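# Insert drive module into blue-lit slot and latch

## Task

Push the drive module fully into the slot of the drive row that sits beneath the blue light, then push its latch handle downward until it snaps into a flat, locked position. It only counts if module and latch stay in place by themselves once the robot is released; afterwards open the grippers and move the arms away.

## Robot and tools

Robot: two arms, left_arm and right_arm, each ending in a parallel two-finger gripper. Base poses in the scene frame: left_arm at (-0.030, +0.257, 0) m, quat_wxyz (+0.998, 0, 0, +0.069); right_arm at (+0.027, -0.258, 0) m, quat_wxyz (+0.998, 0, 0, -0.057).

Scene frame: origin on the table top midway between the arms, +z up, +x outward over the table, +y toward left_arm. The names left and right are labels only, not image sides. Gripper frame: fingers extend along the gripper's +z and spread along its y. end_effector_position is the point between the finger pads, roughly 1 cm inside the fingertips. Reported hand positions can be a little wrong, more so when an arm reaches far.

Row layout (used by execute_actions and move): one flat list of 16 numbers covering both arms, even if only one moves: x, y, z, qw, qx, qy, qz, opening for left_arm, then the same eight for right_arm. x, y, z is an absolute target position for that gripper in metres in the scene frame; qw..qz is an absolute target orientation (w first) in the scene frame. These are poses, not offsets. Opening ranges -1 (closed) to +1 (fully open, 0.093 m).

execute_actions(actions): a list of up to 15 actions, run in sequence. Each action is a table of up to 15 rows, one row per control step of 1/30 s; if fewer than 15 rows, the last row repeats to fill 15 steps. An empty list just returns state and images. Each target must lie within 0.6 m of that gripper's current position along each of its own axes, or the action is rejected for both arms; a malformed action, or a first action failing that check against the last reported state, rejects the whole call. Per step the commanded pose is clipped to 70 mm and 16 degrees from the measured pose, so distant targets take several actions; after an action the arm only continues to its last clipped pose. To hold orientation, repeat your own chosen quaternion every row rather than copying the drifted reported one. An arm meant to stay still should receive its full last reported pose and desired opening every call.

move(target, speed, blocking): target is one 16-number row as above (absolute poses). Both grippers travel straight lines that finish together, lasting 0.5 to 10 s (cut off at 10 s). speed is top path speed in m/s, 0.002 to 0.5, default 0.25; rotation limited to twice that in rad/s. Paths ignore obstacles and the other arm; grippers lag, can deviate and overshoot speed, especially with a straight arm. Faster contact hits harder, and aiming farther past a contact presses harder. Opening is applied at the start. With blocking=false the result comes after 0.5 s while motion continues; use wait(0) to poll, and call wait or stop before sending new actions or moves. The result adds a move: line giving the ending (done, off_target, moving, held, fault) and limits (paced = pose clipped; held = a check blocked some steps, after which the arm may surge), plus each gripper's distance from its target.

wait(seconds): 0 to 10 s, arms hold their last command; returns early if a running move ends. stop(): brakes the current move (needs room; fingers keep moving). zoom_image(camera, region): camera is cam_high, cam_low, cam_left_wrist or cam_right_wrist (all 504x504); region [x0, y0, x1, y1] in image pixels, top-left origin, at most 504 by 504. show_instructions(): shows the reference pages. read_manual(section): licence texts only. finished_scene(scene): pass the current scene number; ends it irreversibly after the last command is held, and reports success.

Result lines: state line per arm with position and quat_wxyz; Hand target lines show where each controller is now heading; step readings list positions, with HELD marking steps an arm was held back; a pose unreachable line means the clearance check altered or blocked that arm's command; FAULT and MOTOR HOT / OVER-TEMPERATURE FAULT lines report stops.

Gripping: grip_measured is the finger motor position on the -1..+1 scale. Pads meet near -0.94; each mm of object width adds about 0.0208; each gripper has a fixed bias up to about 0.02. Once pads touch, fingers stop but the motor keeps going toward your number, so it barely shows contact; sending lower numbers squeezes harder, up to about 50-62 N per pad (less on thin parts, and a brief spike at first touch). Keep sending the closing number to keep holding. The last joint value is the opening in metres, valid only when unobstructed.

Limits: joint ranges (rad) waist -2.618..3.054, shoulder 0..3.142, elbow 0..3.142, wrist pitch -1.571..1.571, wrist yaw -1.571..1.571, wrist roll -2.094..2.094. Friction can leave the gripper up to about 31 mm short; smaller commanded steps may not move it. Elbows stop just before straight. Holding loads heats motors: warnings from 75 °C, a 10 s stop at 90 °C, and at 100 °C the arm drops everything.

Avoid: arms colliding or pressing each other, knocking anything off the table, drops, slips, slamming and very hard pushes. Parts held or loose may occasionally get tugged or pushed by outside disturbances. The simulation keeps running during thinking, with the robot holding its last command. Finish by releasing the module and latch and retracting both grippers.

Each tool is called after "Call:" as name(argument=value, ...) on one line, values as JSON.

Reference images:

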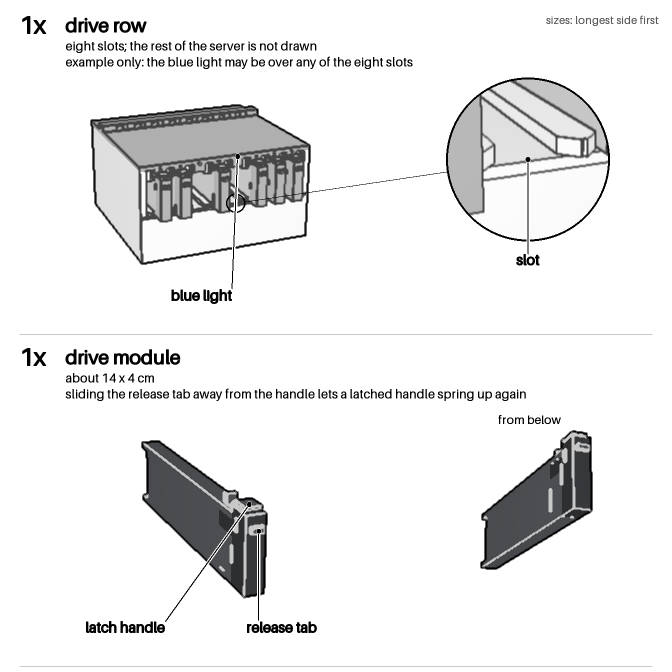

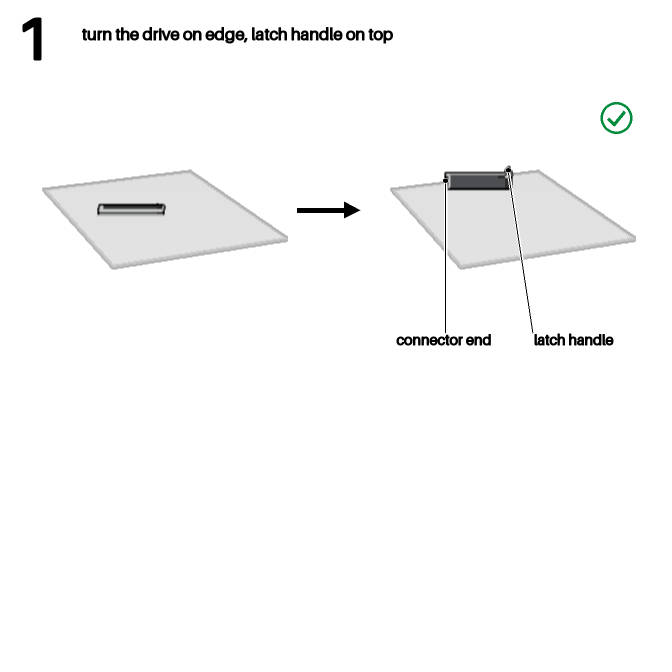

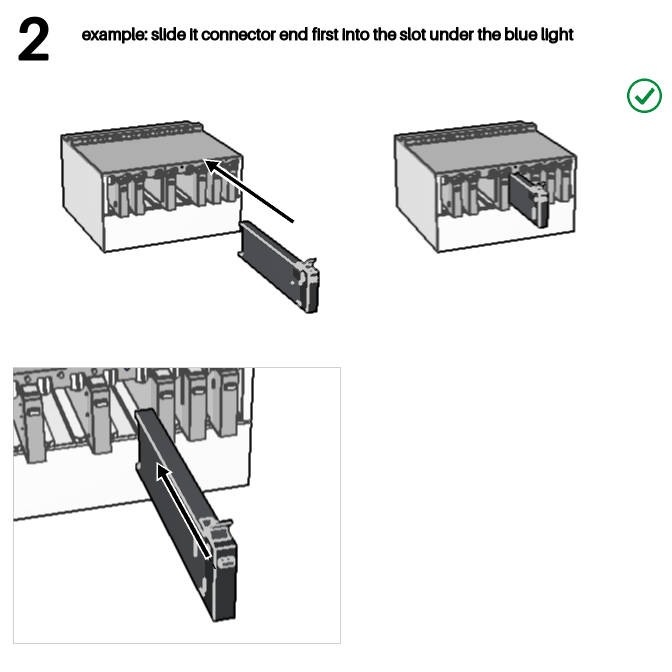

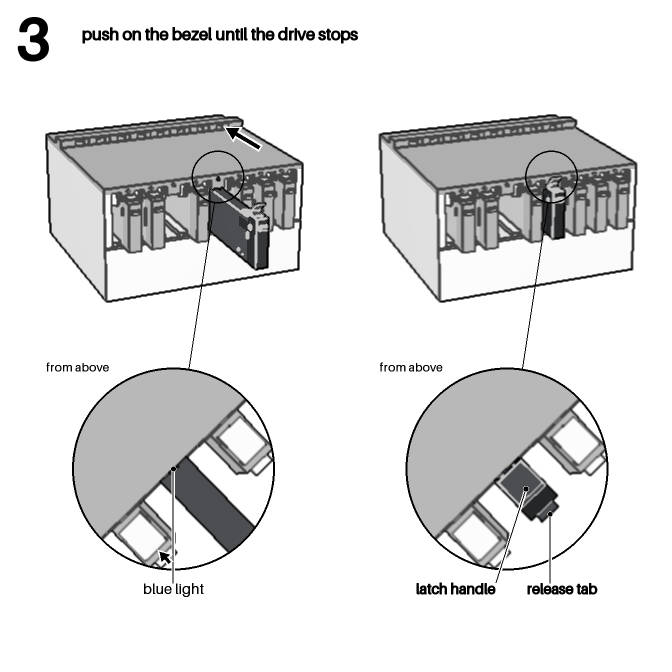

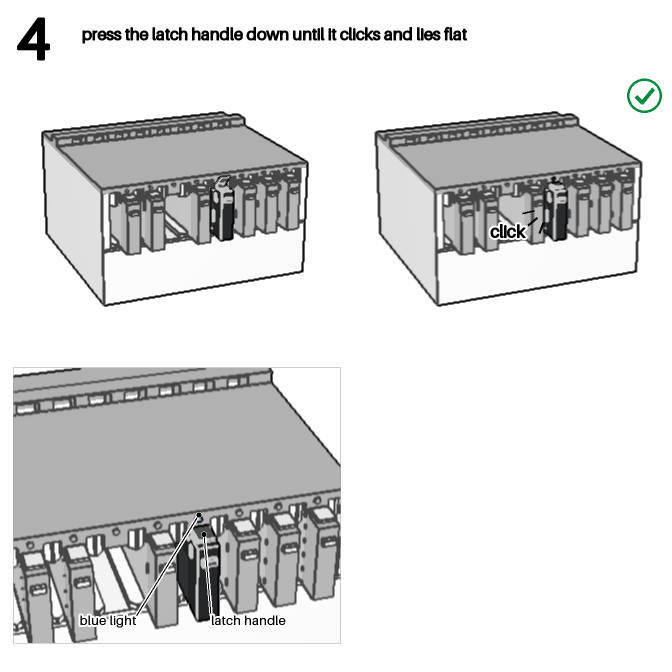

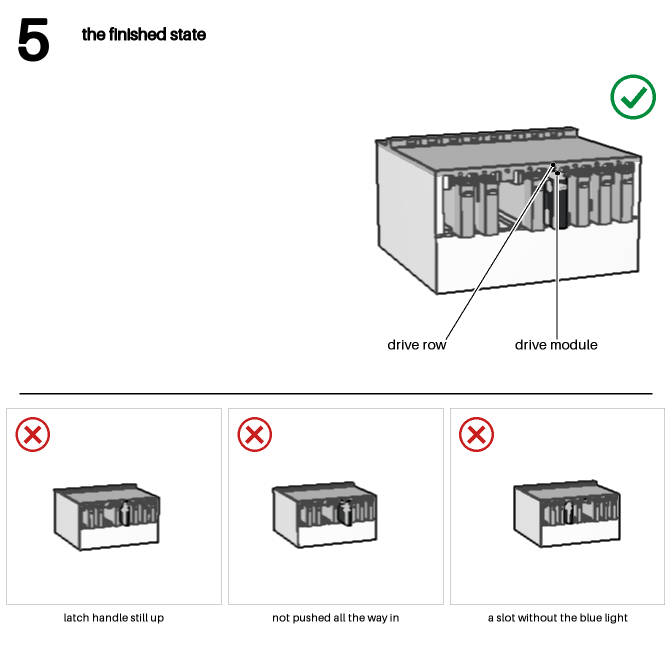

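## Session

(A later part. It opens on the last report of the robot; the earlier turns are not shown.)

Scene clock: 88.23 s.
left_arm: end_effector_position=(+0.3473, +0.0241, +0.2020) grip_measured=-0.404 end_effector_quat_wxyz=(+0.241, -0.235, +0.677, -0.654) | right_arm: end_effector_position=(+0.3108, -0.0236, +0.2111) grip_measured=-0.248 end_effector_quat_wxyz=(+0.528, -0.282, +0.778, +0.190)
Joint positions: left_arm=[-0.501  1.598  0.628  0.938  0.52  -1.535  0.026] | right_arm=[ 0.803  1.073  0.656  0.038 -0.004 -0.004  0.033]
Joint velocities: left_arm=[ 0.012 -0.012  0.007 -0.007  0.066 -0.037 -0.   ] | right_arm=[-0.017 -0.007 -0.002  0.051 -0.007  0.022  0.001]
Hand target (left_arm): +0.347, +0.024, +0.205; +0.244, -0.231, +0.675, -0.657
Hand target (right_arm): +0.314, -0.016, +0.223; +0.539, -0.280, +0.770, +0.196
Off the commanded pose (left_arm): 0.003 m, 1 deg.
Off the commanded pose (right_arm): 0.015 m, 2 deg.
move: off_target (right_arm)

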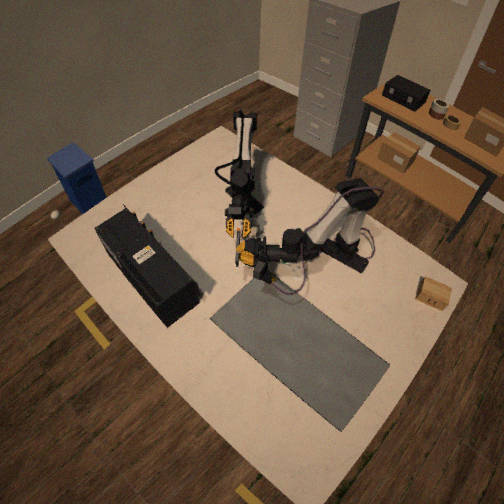

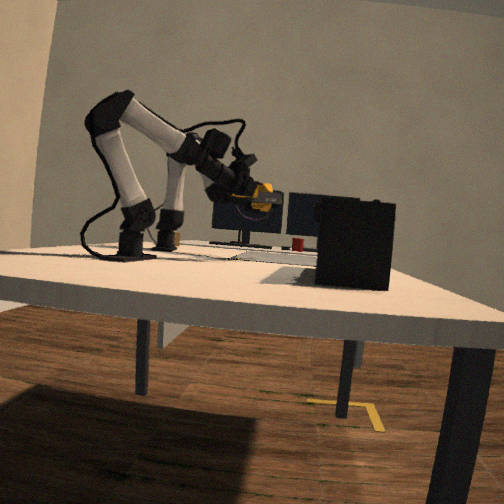

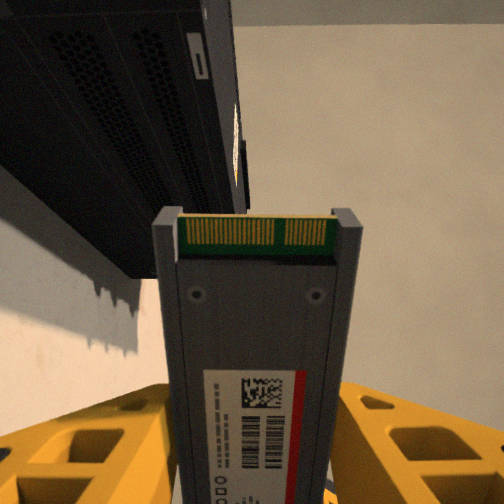

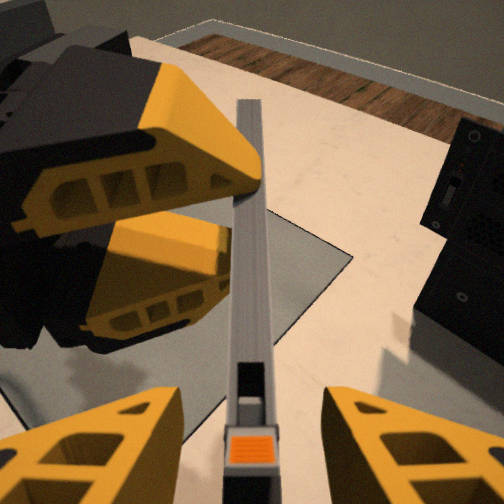

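Call:
execute_actions(actions=[[[0.3472,0.0239,0.2049,0.244,-0.231,0.675,-0.657,-0.42,0.314,-0.016,0.223,0.539,-0.280,0.770,0.196,-0.4],[0.3472,0.0239,0.2049,0.244,-0.231,0.675,-0.657,-0.42,0.314,-0.016,0.223,0.539,-0.280,0.770,0.196,-0.5],[0.3472,0.0239,0.2049,0.244,-0.231,0.675,-0.657,-0.42,0.314,-0.016,0.223,0.539,-0.280,0.770,0.196,-0.6],[0.3472,0.0239,0.2049,0.244,-0.231,0.675,-0.657,-0.42,0.314,-0.016,0.223,0.539,-0.280,0.770,0.196,-0.65],[0.3472,0.0239,0.2049,0.244,-0.231,0.675,-0.657,-0.42,0.314,-0.016,0.223,0.539,-0.280,0.770,0.196,-0.68],[0.3472,0.0239,0.2049,0.244,-0.231,0.675,-0.657,-0.42,0.314,-0.016,0.223,0.539,-0.280,0.770,0.196,-0.71],[0.3472,0.0239,0.2049,0.244,-0.231,0.675,-0.657,-0.42,0.314,-0.016,0.223,0.539,-0.280,0.770,0.196,-0.74],[0.3472,0.0239,0.2049,0.244,-0.231,0.675,-0.657,-0.42,0.314,-0.016,0.223,0.539,-0.280,0.770,0.196,-0.77],[0.3472,0.0239,0.2049,0.244,-0.231,0.675,-0.657,-0.42,0.314,-0.016,0.223,0.539,-0.280,0.770,0.196,-0.80],[0.3472,0.0239,0.2049,0.244,-0.231,0.675,-0.657,-0.42,0.314,-0.016,0.223,0.539,-0.280,0.770,0.196,-0.84],[0.3472,0.0239,0.2049,0.244,-0.231,0.675,-0.657,-0.42,0.314,-0.016,0.223,0.539,-0.280,0.770,0.196,-0.88],[0.3472,0.0239,0.2049,0.244,-0.231,0.675,-0.657,-0.42,0.314,-0.016,0.223,0.539,-0.280,0.770,0.196,-0.92]],[[0.3472,0.0239,0.2049,0.244,-0.231,0.675,-0.657,-0.3,0.314,-0.016,0.223,0.539,-0.280,0.770,0.196,-0.92],[0.3472,0.0239,0.2049,0.244,-0.231,0.675,-0.657,-0.2,0.314,-0.016,0.223,0.539,-0.280,0.770,0.196,-0.92],[0.3472,0.0239,0.2049,0.244,-0.231,0.675,-0.657,-0.1,0.314,-0.016,0.223,0.539,-0.280,0.770,0.196,-0.92],[0.3472,0.0239,0.2049,0.244,-0.231,0.675,-0.657,0.1,0.314,-0.016,0.223,0.539,-0.280,0.770,0.196,-0.92]]])

Scene clock: 99.20 s.
left_arm: end_effector_position=(+0.3473, +0.0241, +0.2024) grip_measured=+0.098 end_effector_quat_wxyz=(+0.241, -0.234, +0.677, -0.655) | right_arm: end_effector_position=(+0.3104, -0.0235, +0.2105) grip_measured=-0.886 end_effector_quat_wxyz=(+0.526, -0.280, +0.780, +0.191)
Joint positions: left_arm=[-0.501  1.598  0.628  0.94   0.52  -1.535  0.05 ] | right_arm=[ 0.805  1.073  0.656  0.035 -0.002  0.003  0.003]
Joint velocities: left_arm=[-0.007  0.012 -0.012 -0.051  0.007 -0.037 -0.001] | right_arm=[-0.027 -0.007 -0.007 -0.007 -0.007  0.007 -0.   ]
Hand target (left_arm): +0.347, +0.024, +0.205; +0.244, -0.231, +0.675, -0.657
Hand target (right_arm): +0.313, -0.016, +0.223; +0.539, -0.280, +0.770, +0.196
Off the commanded pose (left_arm): 0.002 m, 1 deg.
Off the commanded pose (right_arm): 0.015 m, 2 deg.
Step readings (end_effector_position; steps 1 to 15: 1st action; 16 to 30: 2nd action):
0: left_arm (+0.3473, +0.0241, +0.2020) | right_arm (+0.3109, -0.0237, +0.2112)
1: left_arm (+0.3473, +0.0241, +0.2020) | right_arm (+0.3109, -0.0237, +0.2112)
2: left_arm (+0.3473, +0.0241, +0.2020) | right_arm (+0.3109, -0.0237, +0.2112)
4: left_arm (+0.3473, +0.0241, +0.2020) | right_arm (+0.3109, -0.0237, +0.2112)
8: left_arm (+0.3473, +0.0241, +0.2020) | right_arm (+0.3106, -0.0233, +0.2112)
15: left_arm (+0.3473, +0.0241, +0.2020) | right_arm (+0.3104, -0.0231, +0.2113)
16: left_arm (+0.3473, +0.0241, +0.2020) | right_arm (+0.3104, -0.0231, +0.2113)
17: left_arm (+0.3473, +0.0241, +0.2020) | right_arm (+0.3104, -0.0231, +0.2113)
19: left_arm (+0.3473, +0.0241, +0.2023) | right_arm (+0.3104, -0.0234, +0.2108)
23: left_arm (+0.3473, +0.0241, +0.2024) | right_arm (+0.3104, -0.0234, +0.2106)
30: end_effector_position above

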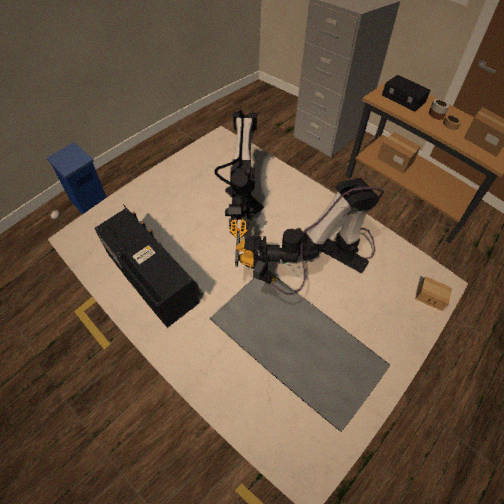

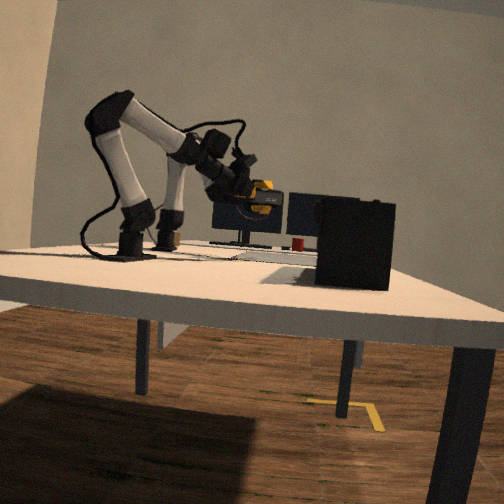

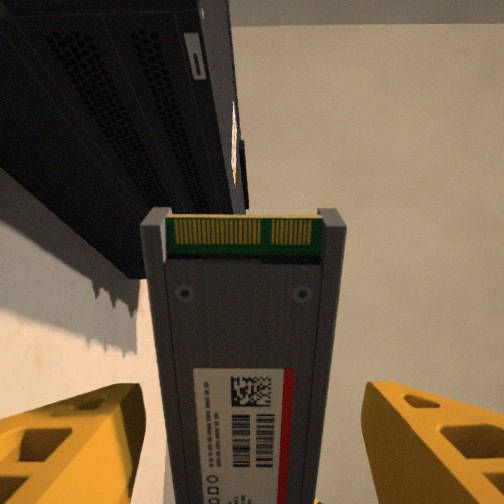

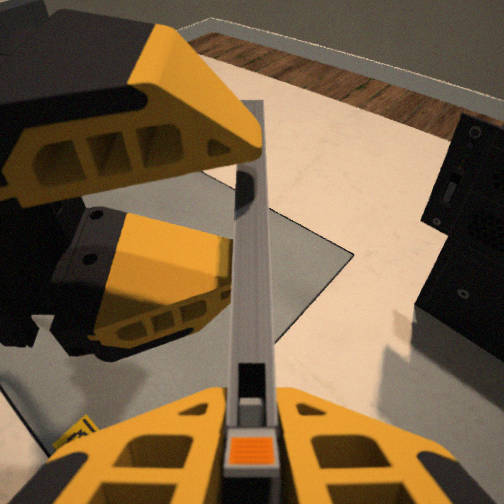

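Call:
move(target=[0.335,0.04,0.175,0.244,-0.231,0.675,-0.657,0.5, 0.33,-0.313,0.17,0.566,0.0288,0.8236,-0.0198,-0.92], speed=0.2)

Scene clock: 114.90 s.
left_arm: end_effector_position=(+0.3362, +0.0367, +0.1857) grip_measured=+0.498 end_effector_quat_wxyz=(+0.249, -0.225, +0.670, -0.662) | right_arm: end_effector_position=(+0.3224, -0.3129, +0.1719) grip_measured=-0.886 end_effector_quat_wxyz=(+0.555, +0.028, +0.831, -0.021)
Joint positions: left_arm=[-0.471  1.634  0.531  1.104  0.555 -1.535  0.069] | right_arm=[-0.192  0.757  0.4   -0.046 -0.218 -0.095  0.003]
Joint velocities: left_arm=[-0.007  0.002 -0.032 -0.066  0.007 -0.11  -0.   ] | right_arm=[-0.027 -0.012  0.017  0.007 -0.095 -0.095  0.001]
Hand target (left_arm): +0.335, +0.040, +0.176; +0.244, -0.231, +0.675, -0.657
Hand target (right_arm): +0.324, -0.316, +0.170; +0.560, +0.027, +0.828, -0.023
Off the commanded pose (left_arm): 0.011 m, 1 deg.
Off the commanded pose (right_arm): 0.008 m, 2 deg.
move: off_target (left_arm)

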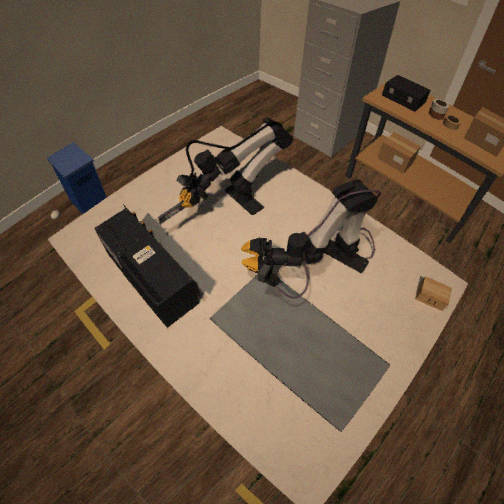

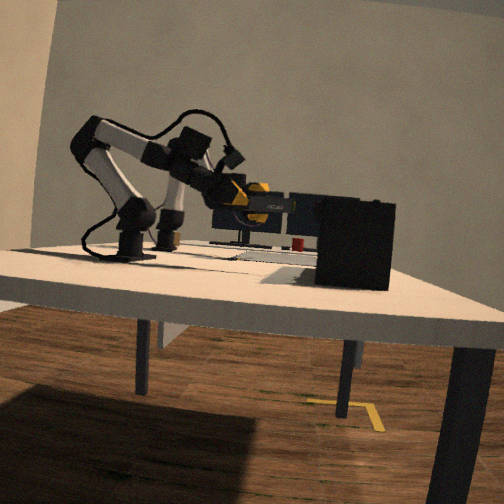

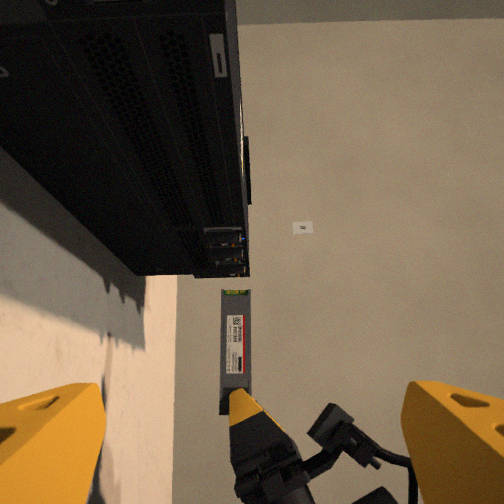

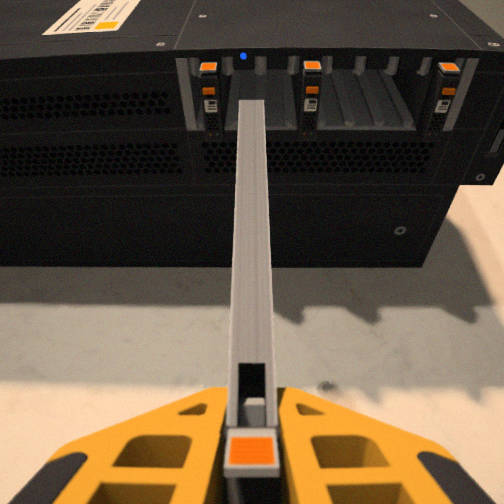

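Call:
zoom_image(camera="cam_left_wrist", region=[150, 200, 330, 420])

Region (150, 200, 330, 420) of cam_left_wrist's 504x504 image, scaled by 2.291, with more detail than that image has; it fills the left 412 columns of this view, and the rest is white.

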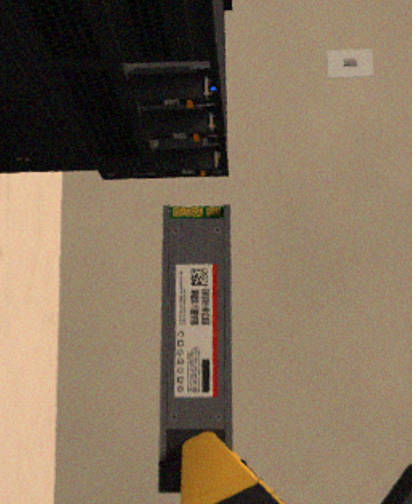

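Call:
move(target=[0.38,-0.08,0.15,0.242,-0.242,0.664,-0.664,0.5, 0.375,-0.308,0.16,0.566,0.0288,0.8236,-0.0198,-0.92], speed=0.12)

Scene clock: 125.80 s.
left_arm: end_effector_position=(+0.3753, -0.0762, +0.1466) grip_measured=+0.498 end_effector_quat_wxyz=(+0.243, -0.239, +0.669, -0.660) | right_arm: end_effector_position=(+0.3643, -0.3099, +0.1420) grip_measured=-0.886 end_effector_quat_wxyz=(+0.543, +0.033, +0.839, -0.018)
Joint positions: left_arm=[-0.74   2.022  0.854  1.156  0.272 -1.558  0.069] | right_arm=[-0.105  1.055  0.4    0.23  -0.134 -0.054  0.003]
Joint velocities: left_arm=[-0.002 -0.017  0.017 -0.051 -0.081 -0.051  0.   ] | right_arm=[-0.027  0.017 -0.012  0.007  0.007 -0.081 -0.001]
Hand target (left_arm): +0.378, -0.080, +0.149; +0.242, -0.242, +0.665, -0.664
Hand target (right_arm): +0.375, -0.308, +0.160; +0.566, +0.029, +0.824, -0.020
Off the commanded pose (left_arm): 0.007 m, 1 deg.
Off the commanded pose (right_arm): 0.021 m, 3 deg.
move: off_target (right_arm)

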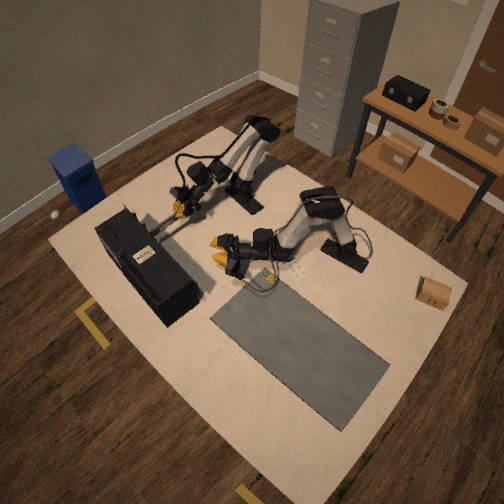

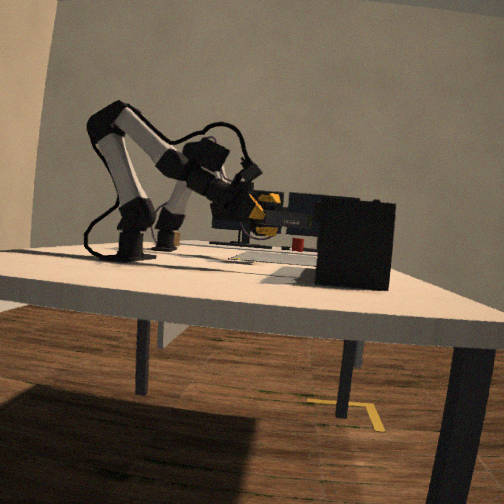

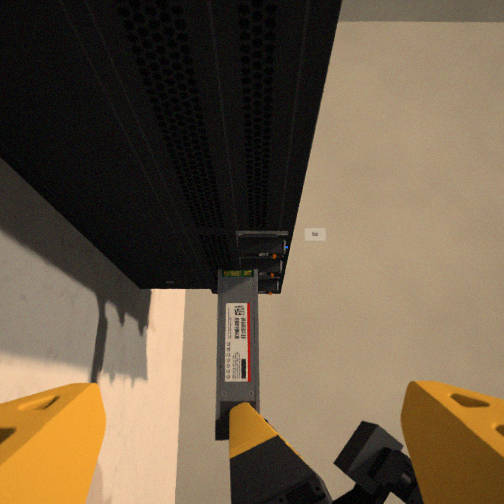

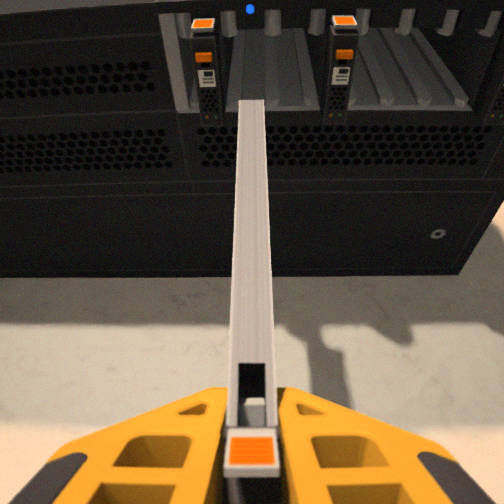

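Call:
move(target=[0.3753,-0.0762,0.1466,0.243,-0.239,0.669,-0.660,0.5, 0.372,-0.309,0.172,0.5768,0.0285,0.8161,-0.0201,-0.92], speed=0.05)

Call:
zoom_image(camera="cam_left_wrist", region=[170, 200, 370, 440])

Scene clock: 135.57 s.
left_arm: end_effector_position=(+0.3755, -0.0760, +0.1466) grip_measured=+0.498 end_effector_quat_wxyz=(+0.244, -0.240, +0.669, -0.660) | right_arm: end_effector_position=(+0.3624, -0.3096, +0.1427) grip_measured=-0.886 end_effector_quat_wxyz=(+0.542, +0.034, +0.839, -0.018)
Joint positions: left_arm=[-0.74   2.022  0.854  1.156  0.271 -1.558  0.069] | right_arm=[-0.105  1.043  0.4    0.215 -0.133 -0.052  0.003]
Joint velocities: left_arm=[-0.012  0.002  0.012 -0.022  0.007  0.095  0.001] | right_arm=[ 0.007 -0.002 -0.012  0.022  0.022 -0.022  0.   ]
Hand target (left_arm): +0.375, -0.076, +0.147; +0.243, -0.239, +0.669, -0.660
Hand target (right_arm): +0.371, -0.309, +0.172; +0.577, +0.029, +0.816, -0.020
Off the commanded pose (left_arm): 0.000 m, 0 deg.
Off the commanded pose (right_arm): 0.031 m, 5 deg.
move: off_target (right_arm)

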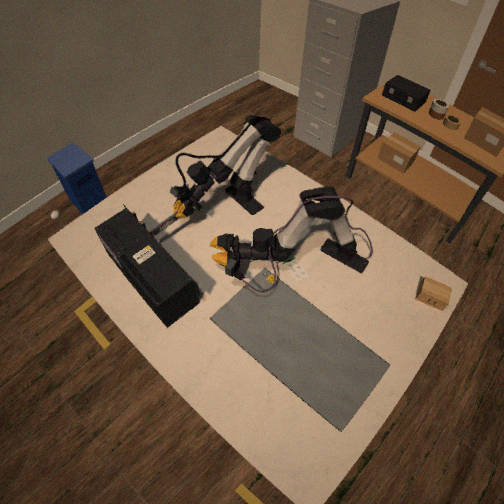

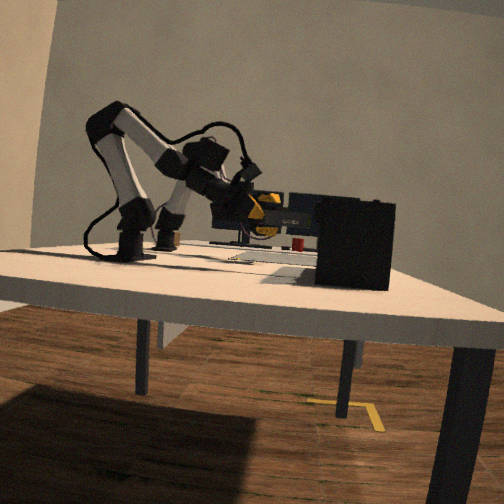

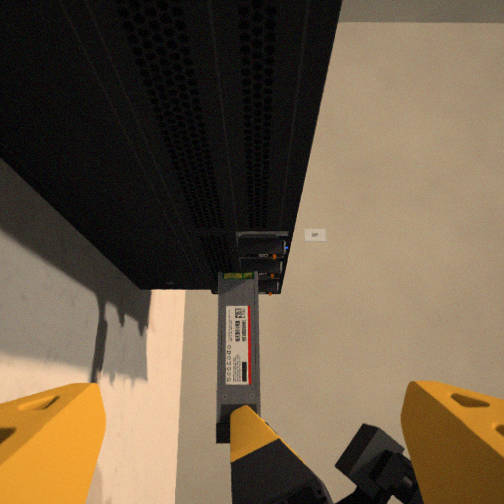

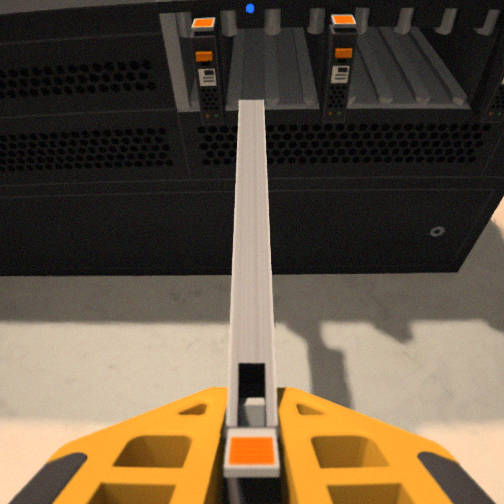

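Region (170, 200, 370, 440) of cam_left_wrist's 504x504 image, scaled by 2.100, with more detail than that image has.

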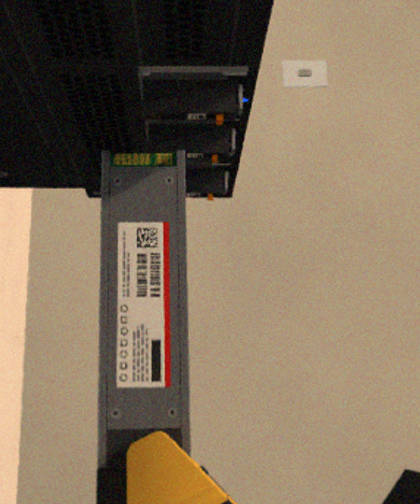

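Call:
execute_actions(actions=[[[0.3753,-0.0762,0.1466,0.243,-0.239,0.669,-0.660,0.5,0.372,-0.309,0.184,0.5768,0.0285,0.8161,-0.0201,-0.92],[0.3753,-0.0762,0.1466,0.243,-0.239,0.669,-0.660,0.5,0.372,-0.309,0.184,0.5768,0.0285,0.8161,-0.0201,-0.92],[0.3753,-0.0762,0.1466,0.243,-0.239,0.669,-0.660,0.5,0.372,-0.309,0.184,0.5768,0.0285,0.8161,-0.0201,-0.92],[0.3753,-0.0762,0.1466,0.243,-0.239,0.669,-0.660,0.5,0.372,-0.309,0.184,0.5768,0.0285,0.8161,-0.0201,-0.92],[0.3753,-0.0762,0.1466,0.243,-0.239,0.669,-0.660,0.5,0.372,-0.309,0.172,0.5768,0.0285,0.8161,-0.0201,-0.92]]])

Call:
zoom_image(camera="cam_left_wrist", region=[170, 200, 370, 440])

Scene clock: 144.77 s.
left_arm: end_effector_position=(+0.3755, -0.0760, +0.1466) grip_measured=+0.498 end_effector_quat_wxyz=(+0.244, -0.240, +0.669, -0.660) | right_arm: end_effector_position=(+0.3674, -0.3107, +0.1625) grip_measured=-0.886 end_effector_quat_wxyz=(+0.560, +0.032, +0.828, -0.021)
Joint positions: left_arm=[-0.74   2.022  0.854  1.156  0.271 -1.558  0.069] | right_arm=[-0.105  1.025  0.436  0.204 -0.133 -0.052  0.003]
Joint velocities: left_arm=[-0.002  0.002 -0.002 -0.022 -0.066 -0.022 -0.   ] | right_arm=[ 0.002  0.002 -0.012 -0.051  0.066  0.051 -0.001]
Hand target (left_arm): +0.375, -0.076, +0.147; +0.243, -0.239, +0.669, -0.660
Hand target (right_arm): +0.371, -0.309, +0.172; +0.577, +0.029, +0.816, -0.020
Off the commanded pose (left_arm): 0.000 m, 0 deg.
Off the commanded pose (right_arm): 0.011 m, 2 deg.
Step readings (end_effector_position):
0: left_arm (+0.3755, -0.0760, +0.1466) | right_arm (+0.3624, -0.3096, +0.1427)
1: left_arm (+0.3755, -0.0760, +0.1466) | right_arm (+0.3623, -0.3096, +0.1436)
2: left_arm (+0.3755, -0.0760, +0.1466) | right_arm (+0.3625, -0.3096, +0.1460)
4: left_arm (+0.3755, -0.0760, +0.1466) | right_arm (+0.3645, -0.3101, +0.1552)
8: left_arm (+0.3755, -0.0760, +0.1466) | right_arm (+0.3669, -0.3106, +0.1614)
15: end_effector_position above

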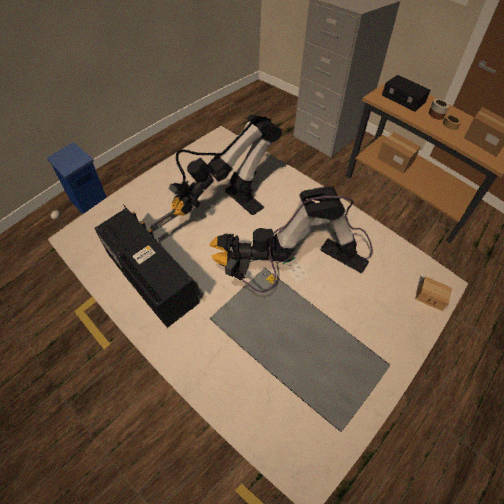

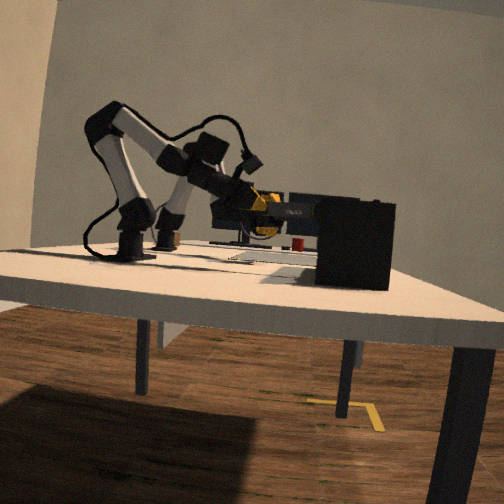

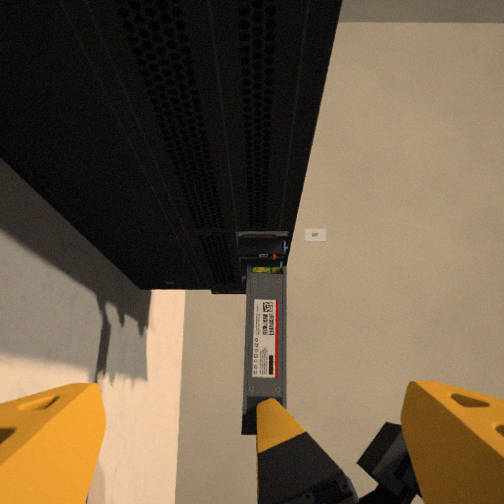

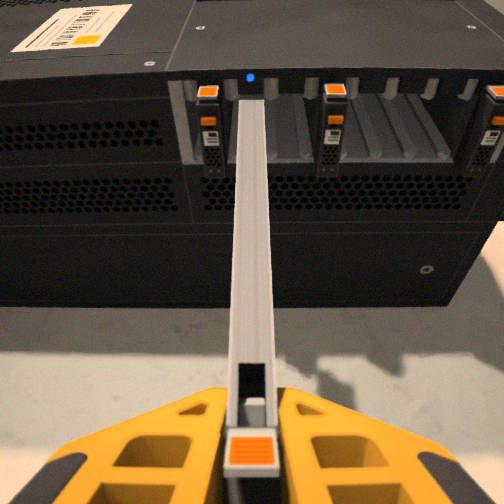

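Region (170, 200, 370, 440) of cam_left_wrist's 504x504 image, scaled by 2.100, with more detail than that image has.

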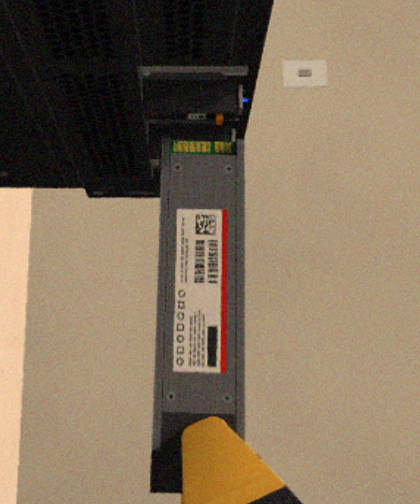

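Call:
zoom_image(camera="cam_low", region=[230, 170, 410, 300])

Region (230, 170, 410, 300) of cam_low's 504x504 image, scaled by 2.800, with more detail than that image has.

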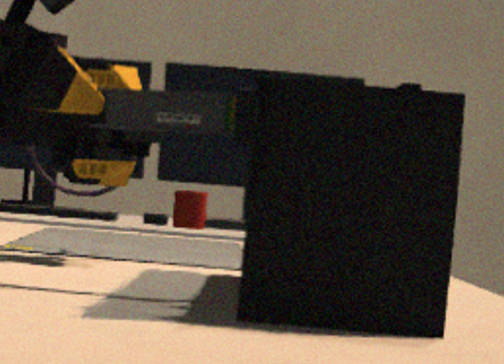

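Call:
execute_actions(actions=[[[0.3753,-0.0762,0.1466,0.243,-0.239,0.669,-0.660,0.5,0.375,-0.309,0.178,0.5647,0.0288,0.8245,-0.0197,-0.92],[0.3753,-0.0762,0.1466,0.243,-0.239,0.669,-0.660,0.5,0.378,-0.309,0.177,0.5647,0.0288,0.8245,-0.0197,-0.92],[0.3753,-0.0762,0.1466,0.243,-0.239,0.669,-0.660,0.5,0.381,-0.309,0.175,0.5647,0.0288,0.8245,-0.0197,-0.92],[0.3753,-0.0762,0.1466,0.243,-0.239,0.669,-0.660,0.5,0.384,-0.309,0.173,0.5647,0.0288,0.8245,-0.0197,-0.92],[0.3753,-0.0762,0.1466,0.243,-0.239,0.669,-0.660,0.5,0.386,-0.309,0.172,0.5647,0.0288,0.8245,-0.0197,-0.92],[0.3753,-0.0762,0.1466,0.243,-0.239,0.669,-0.660,0.5,0.388,-0.309,0.171,0.5647,0.0288,0.8245,-0.0197,-0.92],[0.3753,-0.0762,0.1466,0.243,-0.239,0.669,-0.660,0.5,0.389,-0.309,0.170,0.5647,0.0288,0.8245,-0.0197,-0.92]]])

Call:
zoom_image(camera="cam_left_wrist", region=[170, 200, 370, 440])

Call:
zoom_image(camera="cam_right_wrist", region=[150, 40, 350, 240])

Scene clock: 171.00 s.
left_arm: end_effector_position=(+0.3755, -0.0760, +0.1466) grip_measured=+0.498 end_effector_quat_wxyz=(+0.244, -0.240, +0.669, -0.660) | right_arm: end_effector_position=(+0.3776, -0.3105, +0.1512) grip_measured=-0.886 end_effector_quat_wxyz=(+0.540, +0.033, +0.841, -0.018)
Joint positions: left_arm=[-0.74   2.022  0.854  1.156  0.271 -1.558  0.069] | right_arm=[-0.094  1.107  0.471  0.204 -0.125 -0.051  0.003]
Joint velocities: left_arm=[-0.012 -0.007  0.002 -0.007  0.007 -0.066  0.001] | right_arm=[-0.012 -0.012 -0.007 -0.022  0.007 -0.066  0.002]
Hand target (left_arm): +0.375, -0.076, +0.147; +0.243, -0.239, +0.669, -0.660
Hand target (right_arm): +0.388, -0.309, +0.170; +0.565, +0.029, +0.824, -0.019
Off the commanded pose (left_arm): 0.000 m, 0 deg.
Off the commanded pose (right_arm): 0.022 m, 3 deg.
Step readings (end_effector_position):
0: left_arm (+0.3755, -0.0760, +0.1466) | right_arm (+0.3675, -0.3107, +0.1628)
1: left_arm (+0.3755, -0.0760, +0.1466) | right_arm (+0.3674, -0.3107, +0.1626)
2: left_arm (+0.3755, -0.0760, +0.1466) | right_arm (+0.3676, -0.3108, +0.1627)
4: left_arm (+0.3755, -0.0760, +0.1466) | right_arm (+0.3706, -0.3113, +0.1633)
8: left_arm (+0.3755, -0.0760, +0.1466) | right_arm (+0.3767, -0.3103, +0.1547)
15: end_effector_position above

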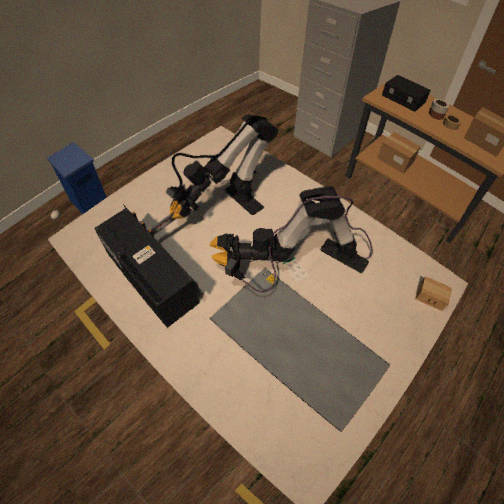

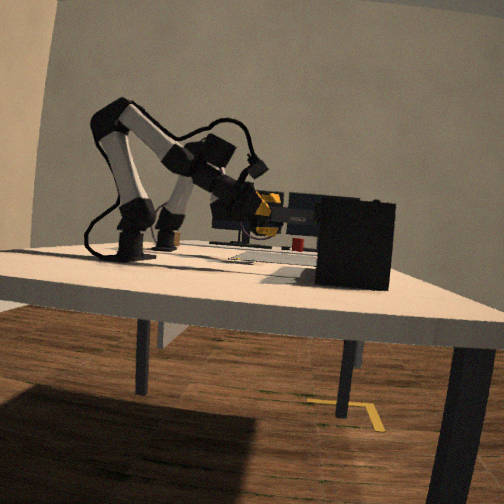

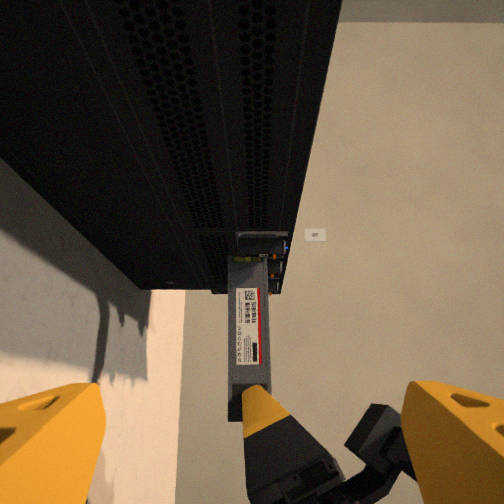

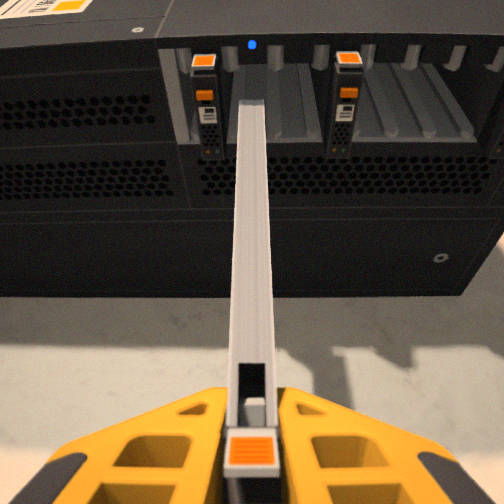

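Region (170, 200, 370, 440) of cam_left_wrist's 504x504 image, scaled by 2.100, with more detail than that image has.

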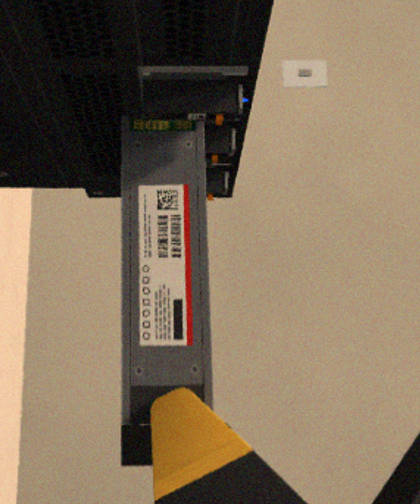

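Region (150, 40, 350, 240) of cam_right_wrist's 504x504 image, scaled by 2.520, with more detail than that image has.

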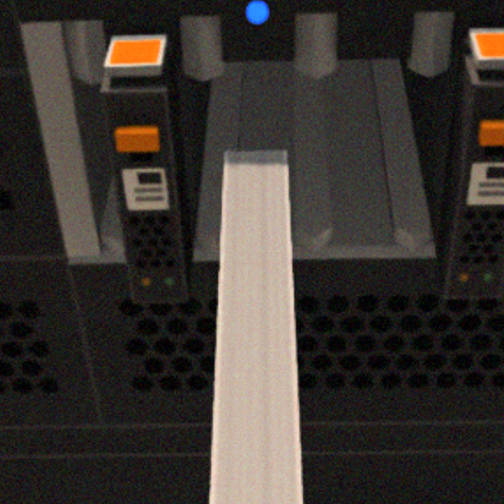

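Call:
execute_actions(actions=[[[0.3753,-0.0762,0.1466,0.243,-0.239,0.669,-0.660,0.5,0.3925,-0.309,0.178,0.5726,0.0286,0.8191,-0.0200,-0.92]]])

Call:
zoom_image(camera="cam_left_wrist", region=[170, 200, 370, 440])

Scene clock: 176.57 s.
left_arm: end_effector_position=(+0.3755, -0.0760, +0.1466) grip_measured=+0.498 end_effector_quat_wxyz=(+0.244, -0.240, +0.669, -0.660) | right_arm: end_effector_position=(+0.3812, -0.3119, +0.1597) grip_measured=-0.886 end_effector_quat_wxyz=(+0.550, +0.035, +0.834, -0.020)
Joint positions: left_arm=[-0.74   2.022  0.854  1.156  0.271 -1.558  0.069] | right_arm=[-0.094  1.107  0.486  0.212 -0.121 -0.046  0.003]
Joint velocities: left_arm=[ 0.002 -0.002 -0.007 -0.007  0.022 -0.022  0.   ] | right_arm=[-0.017 -0.007 -0.017 -0.037  0.007 -0.051 -0.   ]
Hand target (left_arm): +0.375, -0.076, +0.147; +0.243, -0.239, +0.669, -0.660
Hand target (right_arm): +0.391, -0.309, +0.178; +0.573, +0.029, +0.819, -0.020
Off the commanded pose (left_arm): 0.000 m, 0 deg.
Off the commanded pose (right_arm): 0.022 m, 3 deg.
Step readings (end_effector_position):
0: left_arm (+0.3755, -0.0760, +0.1466) | right_arm (+0.3779, -0.3107, +0.1518)
1: left_arm (+0.3755, -0.0760, +0.1466) | right_arm (+0.3781, -0.3108, +0.1523)
2: left_arm (+0.3755, -0.0760, +0.1466) | right_arm (+0.3785, -0.3110, +0.1533)
4: left_arm (+0.3755, -0.0760, +0.1466) | right_arm (+0.3799, -0.3114, +0.1565)
8: left_arm (+0.3755, -0.0760, +0.1466) | right_arm (+0.3812, -0.3119, +0.1596)
15: end_effector_position above

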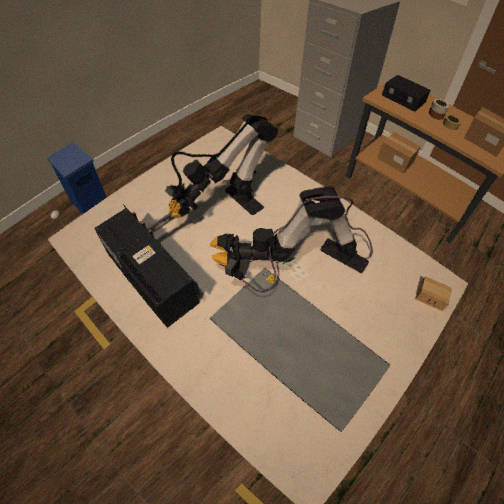

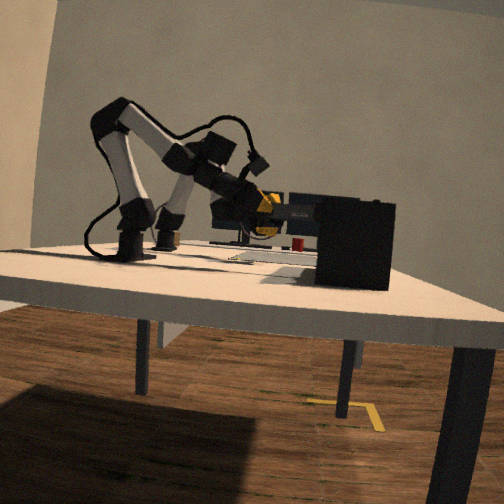

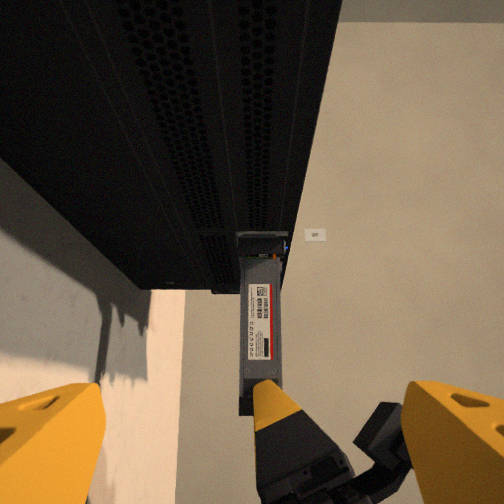

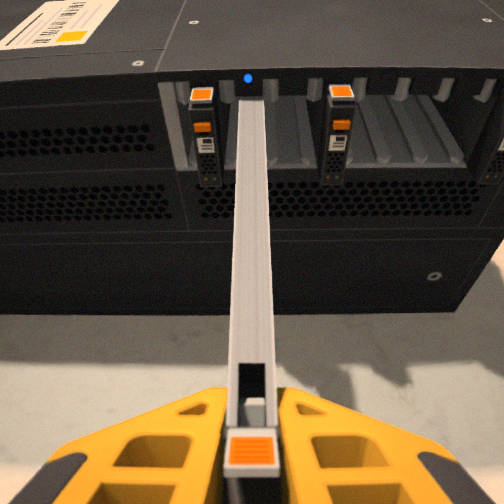

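Region (170, 200, 370, 440) of cam_left_wrist's 504x504 image, scaled by 2.100, with more detail than that image has.

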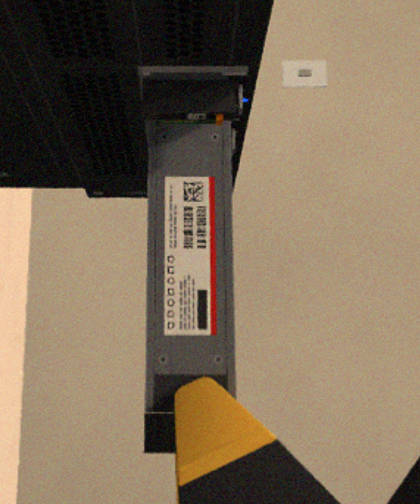

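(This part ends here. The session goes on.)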